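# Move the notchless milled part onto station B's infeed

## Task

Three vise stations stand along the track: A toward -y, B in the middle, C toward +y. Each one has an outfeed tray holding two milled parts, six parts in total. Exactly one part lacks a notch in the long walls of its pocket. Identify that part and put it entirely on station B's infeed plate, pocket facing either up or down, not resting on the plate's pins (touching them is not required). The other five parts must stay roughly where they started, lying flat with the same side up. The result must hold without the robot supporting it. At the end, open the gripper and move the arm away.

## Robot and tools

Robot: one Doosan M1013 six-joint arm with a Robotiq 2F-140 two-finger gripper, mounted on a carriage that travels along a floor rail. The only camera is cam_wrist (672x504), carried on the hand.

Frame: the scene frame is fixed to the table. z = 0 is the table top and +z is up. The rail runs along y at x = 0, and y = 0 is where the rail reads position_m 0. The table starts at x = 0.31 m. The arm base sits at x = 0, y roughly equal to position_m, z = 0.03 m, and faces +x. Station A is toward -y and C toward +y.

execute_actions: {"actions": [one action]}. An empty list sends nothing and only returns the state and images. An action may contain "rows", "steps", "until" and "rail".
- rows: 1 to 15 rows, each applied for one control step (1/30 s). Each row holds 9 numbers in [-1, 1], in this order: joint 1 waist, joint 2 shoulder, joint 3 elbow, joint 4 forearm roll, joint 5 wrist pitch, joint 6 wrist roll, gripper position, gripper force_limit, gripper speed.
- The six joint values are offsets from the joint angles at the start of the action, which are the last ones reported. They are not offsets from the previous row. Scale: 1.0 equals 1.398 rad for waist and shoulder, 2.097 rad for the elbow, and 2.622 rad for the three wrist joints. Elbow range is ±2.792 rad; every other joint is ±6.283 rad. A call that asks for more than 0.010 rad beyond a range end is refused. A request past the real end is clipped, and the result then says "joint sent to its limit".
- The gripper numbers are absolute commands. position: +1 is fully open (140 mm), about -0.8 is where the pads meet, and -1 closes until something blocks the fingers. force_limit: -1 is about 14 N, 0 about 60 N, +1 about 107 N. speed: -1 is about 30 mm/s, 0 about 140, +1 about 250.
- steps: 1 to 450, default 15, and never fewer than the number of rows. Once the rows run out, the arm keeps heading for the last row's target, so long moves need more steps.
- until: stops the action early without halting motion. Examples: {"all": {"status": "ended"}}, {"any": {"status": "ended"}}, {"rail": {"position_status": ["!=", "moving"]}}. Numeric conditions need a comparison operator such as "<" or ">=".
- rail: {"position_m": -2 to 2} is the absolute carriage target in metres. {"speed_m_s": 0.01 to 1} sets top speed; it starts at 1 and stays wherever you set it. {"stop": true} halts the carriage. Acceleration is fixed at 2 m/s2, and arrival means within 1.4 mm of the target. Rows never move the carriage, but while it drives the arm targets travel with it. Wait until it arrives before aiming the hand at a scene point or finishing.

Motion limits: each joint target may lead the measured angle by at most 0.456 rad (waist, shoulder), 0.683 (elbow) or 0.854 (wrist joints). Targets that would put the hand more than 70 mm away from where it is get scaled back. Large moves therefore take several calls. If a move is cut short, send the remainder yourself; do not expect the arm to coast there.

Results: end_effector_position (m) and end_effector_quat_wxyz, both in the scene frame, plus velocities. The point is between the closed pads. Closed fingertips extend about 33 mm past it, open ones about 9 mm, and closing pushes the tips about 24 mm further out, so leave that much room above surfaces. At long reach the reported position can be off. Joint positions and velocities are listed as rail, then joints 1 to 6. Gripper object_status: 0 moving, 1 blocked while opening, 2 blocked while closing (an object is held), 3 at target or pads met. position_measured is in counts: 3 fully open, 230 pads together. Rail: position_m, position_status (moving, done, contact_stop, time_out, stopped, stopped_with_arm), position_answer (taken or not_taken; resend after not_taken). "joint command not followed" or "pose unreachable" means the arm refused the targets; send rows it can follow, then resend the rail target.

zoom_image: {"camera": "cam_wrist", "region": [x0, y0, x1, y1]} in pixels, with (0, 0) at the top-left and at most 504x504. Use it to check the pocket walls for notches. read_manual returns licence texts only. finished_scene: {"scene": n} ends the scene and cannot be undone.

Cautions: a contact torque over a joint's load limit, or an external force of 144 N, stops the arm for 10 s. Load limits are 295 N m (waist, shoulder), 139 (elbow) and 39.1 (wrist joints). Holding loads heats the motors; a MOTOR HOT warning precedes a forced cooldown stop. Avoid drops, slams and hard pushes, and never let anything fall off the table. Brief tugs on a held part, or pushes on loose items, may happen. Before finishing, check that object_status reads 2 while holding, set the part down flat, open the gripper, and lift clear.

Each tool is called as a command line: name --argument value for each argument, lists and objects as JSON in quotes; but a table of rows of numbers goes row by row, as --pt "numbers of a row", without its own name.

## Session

execute_actions --actions '[]'

Scene clock: 0.00 s.
end_effector_position=(+0.6969, -1.3750, +0.3609) position_measured=3 object_status=3 end_effector_quat_wxyz=(+0.719, +0.688, -0.058, -0.083) end_effector_velocity=(+0.000, +0.000, +0.000) end_effector_angular_velocity=(+0.000, +0.000, +0.000)
Joint positions: [-0.424 -0.722  0.879  1.122 -1.853  1.123  2.047]
Joint velocities: [0. 0. 0. 0. 0. 0. 0.]
rail: position_m=-0.424 position_m_goal=-0.424 speed_m_s=1.00 position_status=done position_answer=taken refusals=0
camera_calibration (this result's frames):
cam_wrist: T_world_to_cam=[[-0.155393, 0.0406972, 0.987014, -0.188502], [-0.840482, 0.519569, -0.153746, 1.36205], [-0.519079, -0.853459, -0.0465321, -0.625841], [0, 0, 0, 1]] pos_world=[0.790629, -1.23414, 0.366344]

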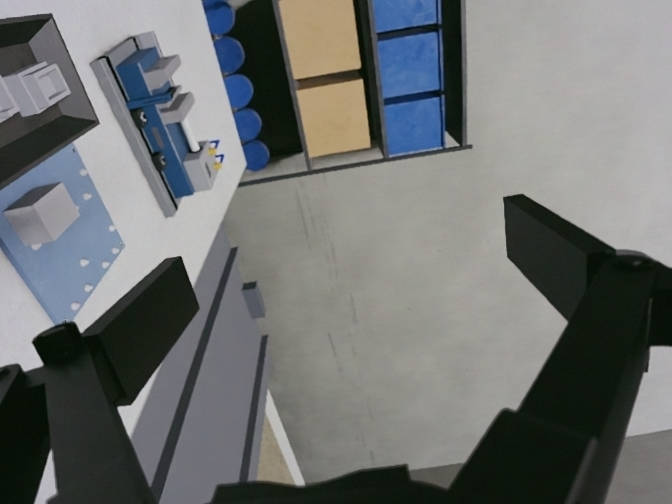

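zoom_image --camera "cam_wrist" --region '[0, 10, 130, 190]'

Region (0, 10, 130, 190) of cam_wrist's 672x504 image, scaled by 2.800, with more detail than that image has.

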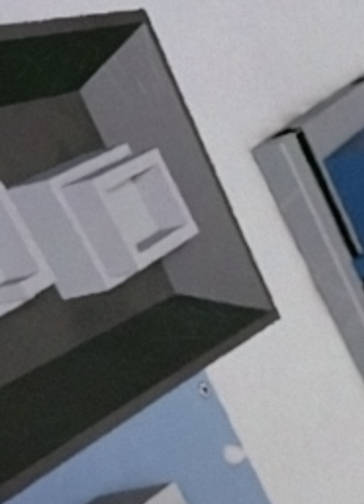

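zoom_image --camera "cam_wrist" --region '[0, 50, 80, 130]'

Region (0, 50, 80, 130) of cam_wrist's 672x504 image, scaled by 6.300, with more detail than that image has.

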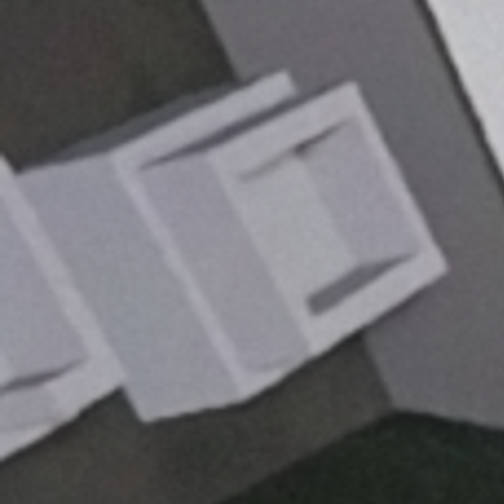

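execute_actions --actions '[{"rows": [[0.51645, -0.33511, 0.19136, 0.70671, 0.03234, 0.41747, 1, 0, 0]], "rail": {"position_m": -1.7345}, "steps": 66}]'

Scene clock: 52.13 s.
end_effector_position=(+0.7701, -1.7002, +0.2201) position_measured=3 object_status=3 end_effector_quat_wxyz=(+0.000, +0.708, -0.707, +0.000) end_effector_velocity=(+0.000, +0.000, -0.000) end_effector_angular_velocity=(+0.000, +0.000, -0.000)
Joint positions: [-1.735  0.     0.41   1.523 -0.001  1.208  3.141]
Joint velocities: [ 0.  0.  0. -0.  0.  0.  0.]
rail: position_m=-1.735 position_m_goal=-1.734 speed_m_s=1.00 position_status=done position_answer=taken refusals=0
camera_calibration (this result's frames):
cam_wrist: T_world_to_cam=[[-0.980943, 0.190416, -0.0386351, 1.09107], [0.165276, 0.92231, 0.349326, 1.37037], [0.102151, 0.336283, -0.936205, 0.868295], [0, 0, 0, 1]] pos_world=[0.75509, -1.76365, 0.376351]

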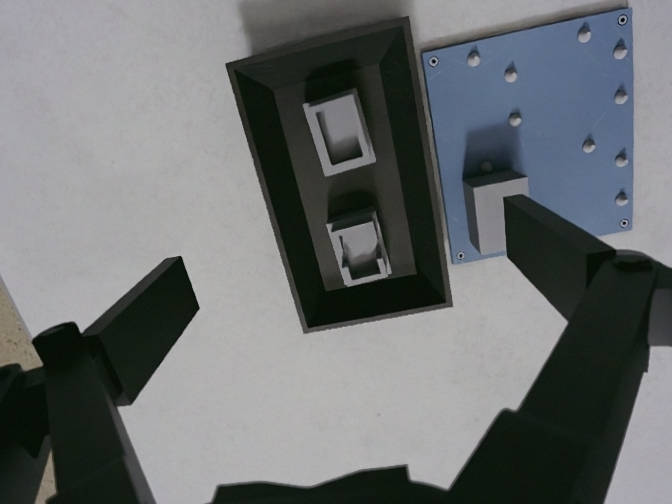

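zoom_image --camera "cam_wrist" --region '[285, 75, 395, 190]'

zoom_image --camera "cam_wrist" --region '[305, 195, 415, 300]'

Region (285, 75, 395, 190) of cam_wrist's 672x504 image, scaled by 4.383, with more detail than that image has; it fills the left 482 columns of this view, and the rest is white.

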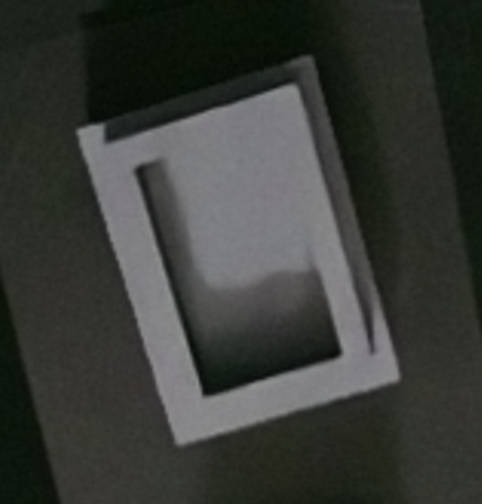

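Region (305, 195, 415, 300) of cam_wrist's 672x504 image, scaled by 4.582, with more detail than that image has; it fills the top 481 rows of this view, and the rest is white.

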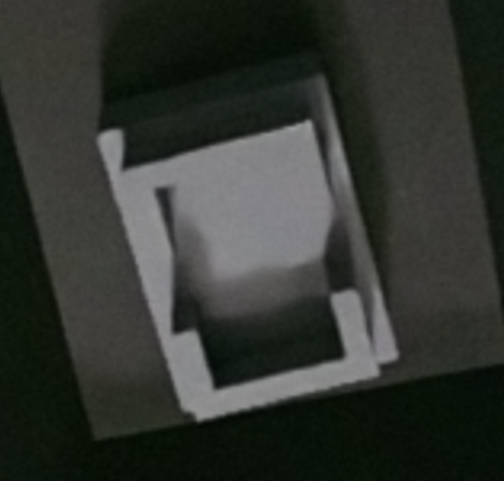

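zoom_image --camera "cam_wrist" --region '[480, 170, 560, 280]'

zoom_image --camera "cam_wrist" --region '[140, 235, 220, 335]'

Region (480, 170, 560, 280) of cam_wrist's 672x504 image, scaled by 4.582, with more detail than that image has; it fills the left 367 columns of this view, and the rest is white.

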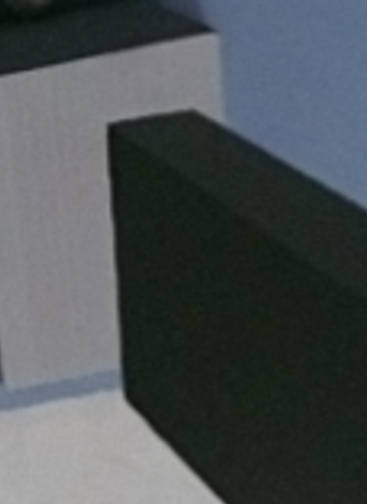

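Region (140, 235, 220, 335) of cam_wrist's 672x504 image, scaled by 5.040, with more detail than that image has; it fills the left 403 columns of this view, and the rest is white.

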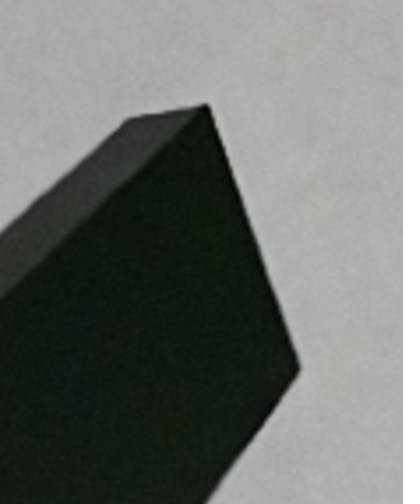

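execute_actions --actions '[{"rows": [[-0.03599, 0.06763, 0.05977, 0.0003, -0.08386, -0.05847, -0.09, 0.6, 0.2]], "steps": 22}]'

Scene clock: 98.53 s.
end_effector_position=(+0.7675, -1.7384, +0.0850) position_measured=140 object_status=0 end_effector_quat_wxyz=(-0.000, +0.743, -0.669, +0.000) end_effector_velocity=(-0.000, +0.000, -0.000) end_effector_angular_velocity=(+0.000, +0.000, -0.000)
Joint positions: [-1.735 -0.05   0.505  1.649 -0.     0.988  2.988]
Joint velocities: [ 0.  0. -0.  0.  0. -0. -0.]
rail: position_m=-1.735 position_m_goal=-1.734 speed_m_s=1.00 position_status=done position_answer=taken refusals=0
camera_calibration (this result's frames):
cam_wrist: T_world_to_cam=[[-0.995301, 0.0888667, -0.0384438, 0.925127], [0.0698907, 0.934159, 0.349947, 1.54703], [0.0670112, 0.345616, -0.93598, 0.798106], [0, 0, 0, 1]] pos_world=[0.759175, -1.80322, 0.241199]

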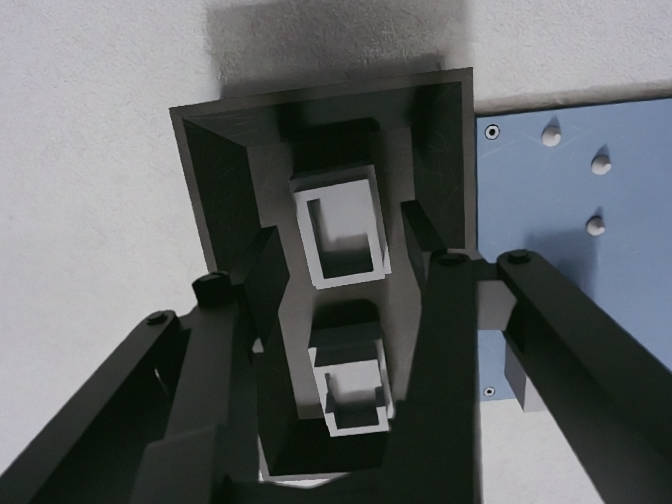

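zoom_image --camera "cam_wrist" --region '[230, 130, 450, 320]'

Region (230, 130, 450, 320) of cam_wrist's 672x504 image, scaled by 2.291, with more detail than that image has; it fills the top 435 rows of this view, and the rest is white.

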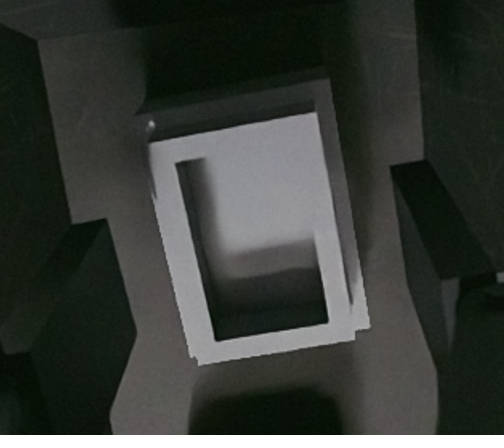

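execute_actions --actions '[{"rows": [[0, 0.002, 0.0009, 0, -0.0018, 0, -0.135, 0.6, -0.5], [0, 0.005, 0.0023, 0, -0.0045, 0, -0.135, 0.6, -0.5], [0, 0.009, 0.0041, 0, -0.0081, 0, -0.135, 0.6, -0.5], [0, 0.013, 0.006, 0, -0.0117, 0, -0.135, 0.6, -0.5], [0, 0.017, 0.0078, 0, -0.0153, 0, -0.135, 0.6, -0.5], [0, 0.0195, 0.0089, 0, -0.0175, 0, -0.135, 0.6, -0.5], [0, 0.02116, 0.00969, 0, -0.01903, 0, -0.135, 0.6, -0.5], [0, 0.02116, 0.00969, 0, -0.01903, 0, -0.135, 0.6, -0.5], [0, 0.02116, 0.00969, 0, -0.01903, 0, -0.135, 0.6, -0.5], [0, 0.02116, 0.00969, 0, -0.01903, 0, -0.135, 0.6, -0.5], [0, 0.02116, 0.00969, 0, -0.01903, 0, -0.135, 0.6, -0.5], [0, 0.02116, 0.00969, 0, -0.01903, 0, -0.135, 0.6, -0.5], [0, 0.02116, 0.00969, 0, -0.01903, 0, -0.135, 0.6, -0.5], [0, 0.02116, 0.00969, 0, -0.01903, 0, -1, 0.6, -0.5]], "steps": 28}]'

Scene clock: 164.63 s.
end_effector_position=(+0.7676, -1.7384, +0.0531) position_measured=171 object_status=2 end_effector_quat_wxyz=(-0.000, +0.743, -0.669, +0.000) end_effector_velocity=(-0.000, -0.000, -0.000) end_effector_angular_velocity=(-0.000, +0.000, -0.000)
Joint positions: [-1.735 -0.05   0.534  1.669  0.     0.938  2.988]
Joint velocities: [ 0. -0.  0.  0. -0.  0. -0.]
rail: position_m=-1.735 position_m_goal=-1.734 speed_m_s=1.00 position_status=done position_answer=taken refusals=0
camera_calibration (this result's frames):
cam_wrist: T_world_to_cam=[[-0.995289, 0.0889277, -0.038621, 0.924039], [0.0698823, 0.934137, 0.350006, 1.55815], [0.0672025, 0.345658, -0.935951, 0.768169], [0, 0, 0, 1]] pos_world=[0.759176, -1.80323, 0.209294]

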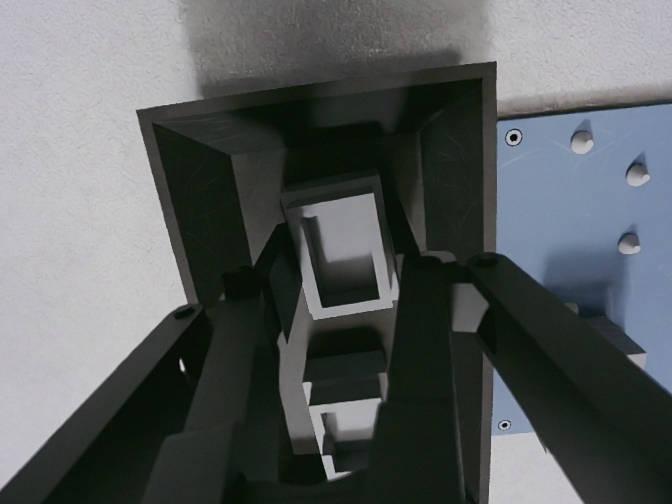

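execute_actions --actions '[{"rows": [[0, -0.002, -0.001, 0, 0.0019, 0, -1, 0.6, -0.5], [0, -0.005, -0.0026, 0, 0.0048, 0, -1, 0.6, -0.5], [0, -0.01, -0.0052, 0, 0.0095, 0, -1, 0.6, -0.5], [0, -0.016, -0.0084, 0, 0.0153, 0, -1, 0.6, -0.5], [0, -0.022, -0.0116, 0, 0.021, 0, -1, 0.6, -0.5], [0, -0.028, -0.0148, 0, 0.0268, 0, -1, 0.6, -0.5], [0, -0.034, -0.018, 0, 0.0325, 0, -1, 0.6, -0.5], [0, -0.04, -0.0212, 0, 0.0383, 0, -1, 0.6, -0.5], [0, -0.045, -0.0239, 0, 0.0431, 0, -1, 0.6, -0.5], [0, -0.04815, -0.02563, 0, 0.04617, 0, -1, 0.6, -0.5]], "steps": 15}]'

Scene clock: 202.77 s.
end_effector_position=(+0.7675, -1.7385, +0.1298) position_measured=171 object_status=2 end_effector_quat_wxyz=(-0.000, +0.743, -0.669, +0.000) end_effector_velocity=(+0.001, -0.000, +0.001) end_effector_angular_velocity=(+0.000, +0.001, -0.000)
Joint positions: [-1.735 -0.05   0.467  1.615 -0.     1.059  2.988]
Joint velocities: [ 0.    -0.     0.    -0.003  0.     0.003  0.   ]
rail: position_m=-1.735 position_m_goal=-1.734 speed_m_s=1.00 position_status=done position_answer=taken refusals=0
camera_calibration (this result's frames):
cam_wrist: T_world_to_cam=[[-0.995305, 0.0888119, -0.0384702, 0.926716], [0.0698366, 0.934197, 0.349857, 1.5315], [0.0670102, 0.345527, -0.936013, 0.839903], [0, 0, 0, 1]] pos_world=[0.759128, -1.80324, 0.286005]

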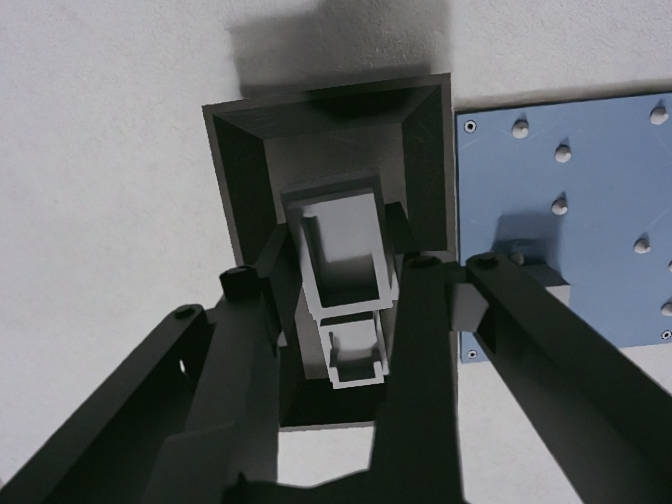

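execute_actions --actions '[{"rows": [[0.03598, -0.2446, 0.03548, 0, 0.10204, 0.0587, -1, 0.6, -0.5]], "rail": {"position_m": 0.2155}, "steps": 120, "until": {"rail": {"position_status": ["!=", "moving"]}}}]'

Scene clock: 213.33 s.
end_effector_position=(+0.6200, +0.2508, +0.3300) position_measured=171 object_status=2 end_effector_quat_wxyz=(-0.000, +0.707, -0.707, +0.000) end_effector_velocity=(+0.000, +0.002, -0.000) end_effector_angular_velocity=(+0.000, -0.000, -0.000)
Joint positions: [ 0.216  0.     0.125  1.69  -0.     1.326  3.142]
Joint velocities: [ 0.002 -0.     0.     0.     0.    -0.     0.   ]
rail: position_m=0.216 position_m_goal=0.215 speed_m_s=1.00 position_status=done position_answer=taken refusals=0
camera_calibration (this result's frames):
cam_wrist: T_world_to_cam=[[-0.980778, 0.191281, -0.0385571, 0.576236], [0.166051, 0.921947, 0.349915, -0.443174], [0.10248, 0.336787, -0.935987, 0.330026], [0, 0, 0, 1]] pos_world=[0.604928, 0.187212, 0.486192]

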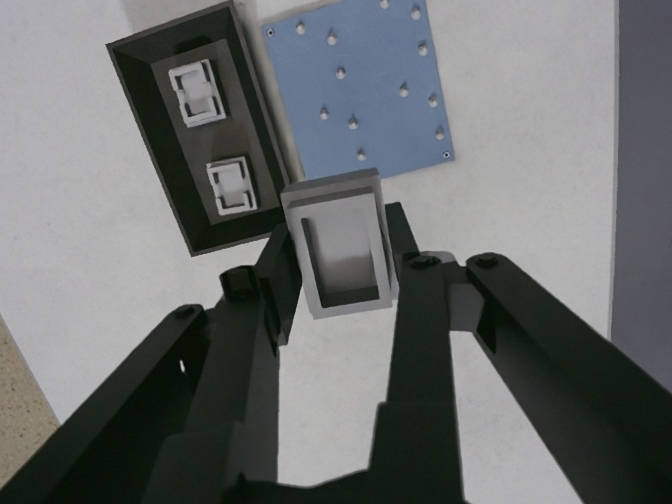

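zoom_image --camera "cam_wrist" --region '[250, 0, 470, 200]'

zoom_image --camera "cam_wrist" --region '[150, 40, 280, 230]'

Region (250, 0, 470, 200) of cam_wrist's 672x504 image, scaled by 2.291, with more detail than that image has; it fills the top 458 rows of this view, and the rest is white.

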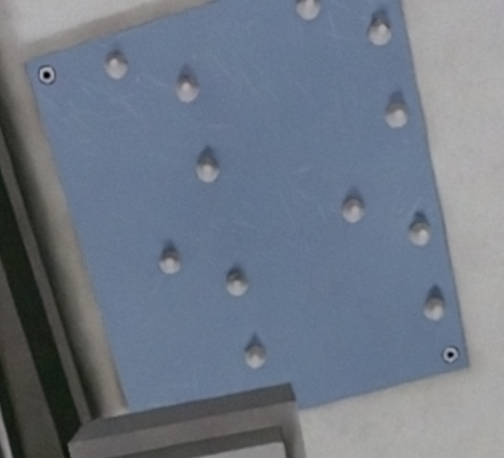

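Region (150, 40, 280, 230) of cam_wrist's 672x504 image, scaled by 2.653, with more detail than that image has; it fills the left 345 columns of this view, and the rest is white.

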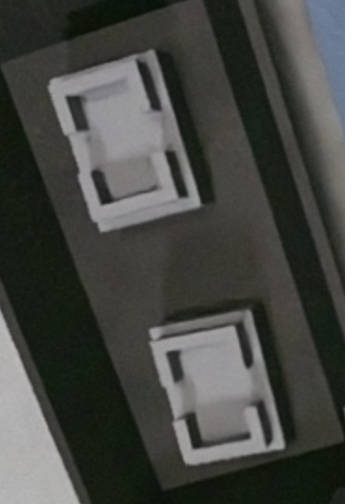

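zoom_image --camera "cam_wrist" --region '[260, 155, 420, 335]'

Region (260, 155, 420, 335) of cam_wrist's 672x504 image, scaled by 2.800, with more detail than that image has.

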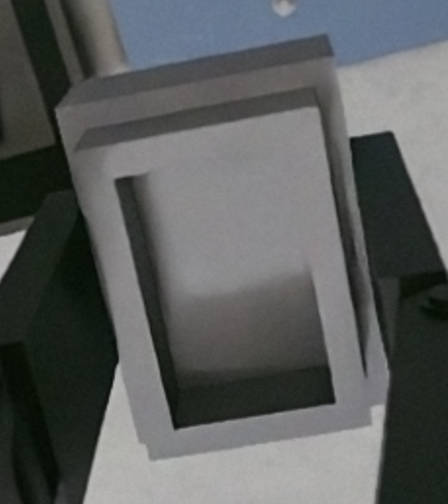

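execute_actions --actions '[{"rows": [[-0.01498, 0.09213, 0.18806, 0, -0.19953, -0.03545, -1, 0.6, -0.5]], "steps": 28}]'

Scene clock: 305.50 s.
end_effector_position=(+0.5588, +0.2389, +0.0620) position_measured=171 object_status=2 end_effector_quat_wxyz=(-0.000, +0.732, -0.681, +0.000) end_effector_velocity=(-0.000, +0.000, -0.000) end_effector_angular_velocity=(+0.001, +0.000, -0.001)
Joint positions: [ 0.216 -0.02   0.254  2.084 -0.     0.803  3.049]
Joint velocities: [ 0.    -0.    -0.     0.     0.001 -0.    -0.   ]
rail: position_m=0.216 position_m_goal=0.215 speed_m_s=1.00 position_status=done position_answer=taken refusals=0
camera_calibration (this result's frames):
cam_wrist: T_world_to_cam=[[-0.992015, 0.120126, -0.0384219, 0.531484], [0.0992525, 0.931534, 0.349847, -0.293246], [0.0778171, 0.34324, -0.936019, 0.101708], [0, 0, 0, 1]] pos_world=[0.548431, 0.174413, 0.218213]

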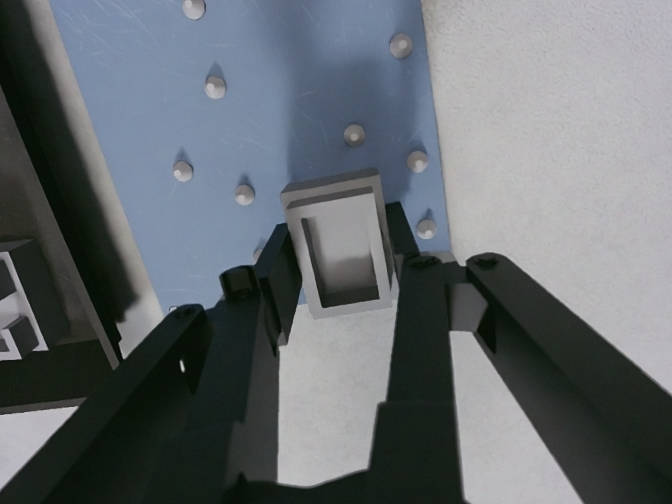

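zoom_image --camera "cam_wrist" --region '[220, 110, 460, 330]'

Region (220, 110, 460, 330) of cam_wrist's 672x504 image, scaled by 2.100, with more detail than that image has; it fills the top 462 rows of this view, and the rest is white.

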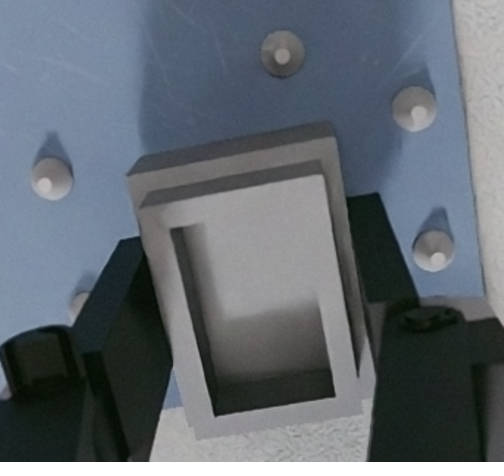

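execute_actions --actions '[{"rows": [[0, 0.002, 0.0001, 0, -0.0011, 0, -1, 0.6, -0.5], [0, 0.005, 0.0004, 0, -0.003, 0, -1, 0.6, -0.5], [0, 0.008, 0.0008, 0, -0.0049, 0, -1, 0.6, -0.5], [0, 0.0105, 0.0013, 0, -0.0066, 0, -1, 0.6, -0.5], [0, 0.012, 0.0016, 0, -0.0077, 0, -1, 0.6, -0.5], [0, 0.01286, 0.00172, 0, -0.00823, 0, -1, 0.6, -0.5]], "steps": 12}]'

Scene clock: 338.50 s.
end_effector_position=(+0.5611, +0.2389, +0.0505) position_measured=171 object_status=2 end_effector_quat_wxyz=(-0.000, +0.732, -0.681, +0.000) end_effector_velocity=(-0.000, +0.000, -0.000) end_effector_angular_velocity=(+0.000, +0.000, +0.000)
Joint positions: [ 0.216 -0.02   0.272  2.088 -0.     0.782  3.049]
Joint velocities: [ 0.  0.  0.  0.  0. -0. -0.]
rail: position_m=0.216 position_m_goal=0.215 speed_m_s=1.00 position_status=done position_answer=taken refusals=0
camera_calibration (this result's frames):
cam_wrist: T_world_to_cam=[[-0.992006, 0.120185, -0.0384743, 0.533318], [0.099285, 0.93151, 0.349903, -0.289453], [0.0778924, 0.343286, -0.935995, 0.0907725], [0, 0, 0, 1]] pos_world=[0.550723, 0.17437, 0.206762]

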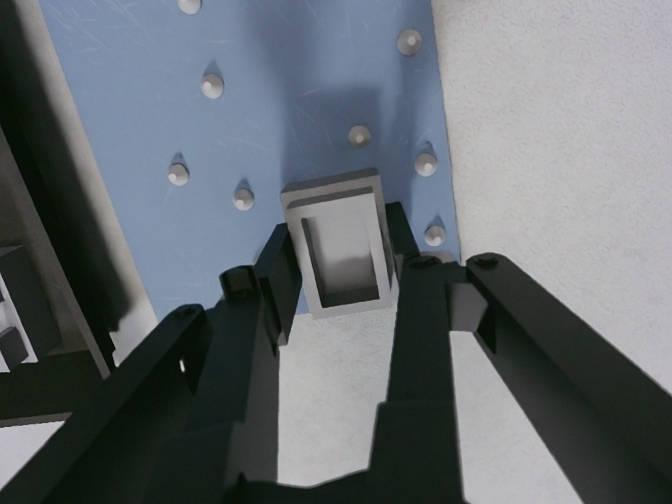

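execute_actions --actions '[]'

Scene clock: 351.47 s.
end_effector_position=(+0.5611, +0.2388, +0.0505) position_measured=171 object_status=2 end_effector_quat_wxyz=(-0.000, +0.732, -0.681, +0.000) end_effector_velocity=(+0.000, -0.000, +0.000) end_effector_angular_velocity=(-0.000, -0.000, +0.000)
Joint positions: [ 0.216 -0.02   0.272  2.088 -0.     0.782  3.049]
Joint velocities: [ 0.  0. -0. -0. -0. -0. -0.]
rail: position_m=0.216 position_m_goal=0.215 speed_m_s=1.00 position_status=done position_answer=taken refusals=0
camera_calibration (this result's frames):
cam_wrist: T_world_to_cam=[[-0.992015, 0.120131, -0.0384096, 0.533318], [0.0992609, 0.931533, 0.349849, -0.289408], [0.0778074, 0.343243, -0.936018, 0.0907959], [0, 0, 0, 1]] pos_world=[0.550721, 0.17436, 0.20672]

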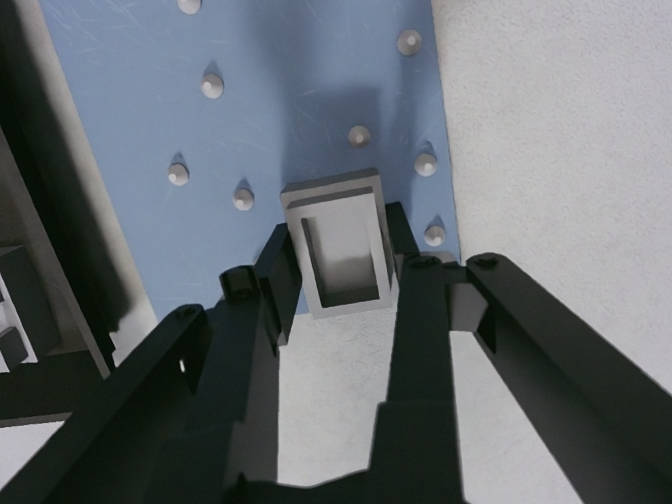

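zoom_image --camera "cam_wrist" --region '[130, 120, 500, 400]'

Region (130, 120, 500, 400) of cam_wrist's 672x504 image, scaled by 1.362, with more detail than that image has; it fills the top 381 rows of this view, and the rest is white.

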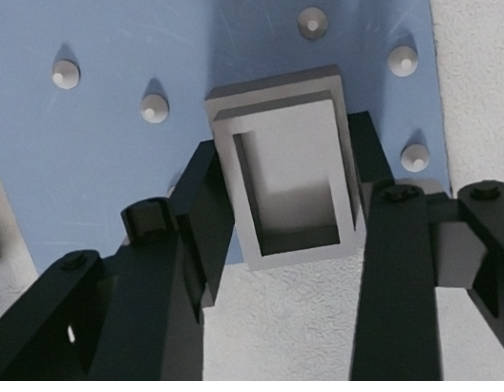

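execute_actions --actions '[{"rows": [[0,0.0005,0.0002,0,-0.0004,0,-1,0.6,-0.5],[0,0.0009,0.0003,0,-0.0008,0,-1,0.6,-0.5],[0,0.0009,0.0003,0,-0.0008,0,-1,0.6,-0.5],[0,0.0009,0.0003,0,-0.0008,0,-1,0.6,-0.5],[0,0.0009,0.0003,0,-0.0008,0,-0.16,0.6,-0.5]], "steps": 14}]'

Scene clock: 374.97 s.
end_effector_position=(+0.5612, +0.2388, +0.0495) position_measured=149 object_status=0 end_effector_quat_wxyz=(-0.000, +0.732, -0.681, +0.000) end_effector_velocity=(-0.000, +0.000, -0.000) end_effector_angular_velocity=(+0.000, +0.000, +0.000)
Joint positions: [ 0.216 -0.02   0.273  2.088 -0.     0.779  3.049]
Joint velocities: [ 0. -0.  0. -0.  0.  0. -0.]
rail: position_m=0.216 position_m_goal=0.215 speed_m_s=1.00 position_status=done position_answer=taken refusals=0
camera_calibration (this result's frames):
cam_wrist: T_world_to_cam=[[-0.992007, 0.120127, -0.038629, 0.533365], [0.0991802, 0.931536, 0.349863, -0.289037], [0.0780122, 0.343235, -0.936004, 0.0897901], [0, 0, 0, 1]] pos_world=[0.550764, 0.174358, 0.205771]

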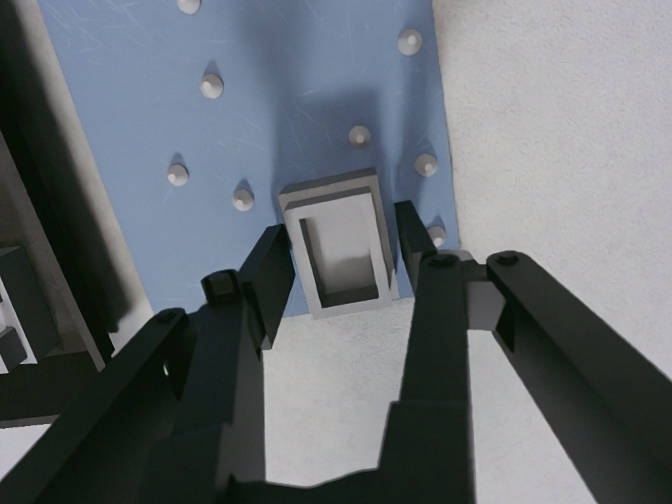

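execute_actions --actions '[{"rows": [[0,-0.0021,-0.0007,0,0.0017,0,-0.16,0.6,-0.5],[0,-0.0078,-0.0027,0,0.0063,0,-0.16,0.6,-0.5],[0,-0.0164,-0.0059,0,0.0135,0,-0.16,0.6,-0.5],[0,-0.0272,-0.0101,0,0.0226,0,-0.16,0.6,-0.5],[0,-0.0396,-0.0154,0,0.0334,0,-0.16,0.6,-0.5],[0,-0.0527,-0.0215,0,0.0453,0,-0.16,0.6,-0.5],[0,-0.0659,-0.0284,0,0.0578,0,-0.16,0.6,-0.5],[0,-0.0786,-0.0358,0,0.0705,0,-0.16,0.6,-0.5],[0,-0.0904,-0.0434,0,0.0829,0,-0.16,0.6,-0.5],[0,-0.1008,-0.0509,0,0.0945,0,-0.16,0.6,-0.5],[0,-0.1098,-0.0580,0,0.1049,0,-0.16,0.6,-0.5],[0,-0.1170,-0.0643,0,0.1138,0,-0.16,0.6,-0.5],[0,-0.1223,-0.0693,0,0.1206,0,-0.16,0.6,-0.5],[0,-0.1257,-0.0726,0,0.1251,0,-0.16,0.6,-0.5],[0,-0.1269,-0.0738,0,0.1267,0,1,0.6,1]], "steps": 26}]'

Scene clock: 418.63 s.
end_effector_position=(+0.5613, +0.2388, +0.2196) position_measured=7 object_status=0 end_effector_quat_wxyz=(-0.000, +0.732, -0.681, +0.000) end_effector_velocity=(+0.000, -0.000, +0.000) end_effector_angular_velocity=(-0.000, -0.000, +0.000)
Joint positions: [ 0.216 -0.02   0.096  1.934 -0.     1.112  3.049]
Joint velocities: [-0.  0.  0. -0.  0. -0. -0.]
rail: position_m=0.216 position_m_goal=0.215 speed_m_s=1.00 position_status=done position_answer=taken refusals=0
camera_calibration (this result's frames):
cam_wrist: T_world_to_cam=[[-0.992, 0.12018, -0.0386309, 0.54005], [0.0992326, 0.931544, 0.349826, -0.348554], [0.0780284, 0.343194, -0.936018, 0.248963], [0, 0, 0, 1]] pos_world=[0.550891, 0.174348, 0.375829]

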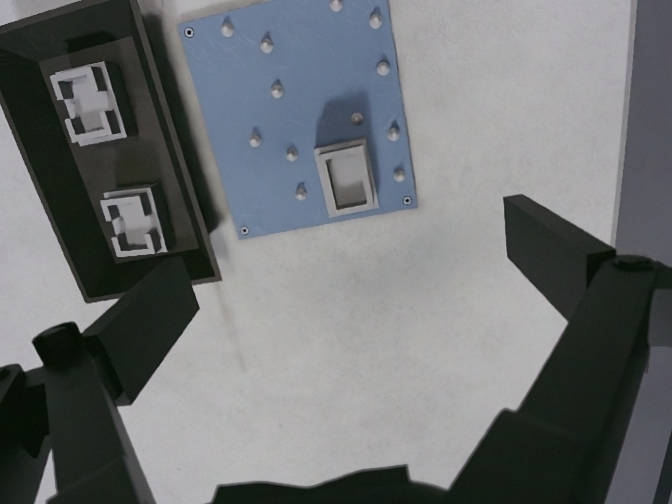

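zoom_image --camera "cam_wrist" --region '[230, 90, 430, 250]'

Region (230, 90, 430, 250) of cam_wrist's 672x504 image, scaled by 2.520, with more detail than that image has; it fills the top 403 rows of this view, and the rest is white.

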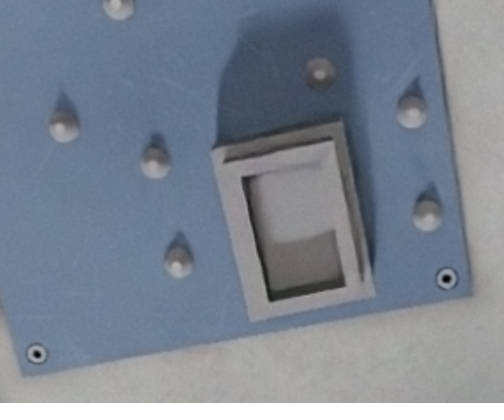

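finished_scene --scene 2

The scene is finished: the task was done.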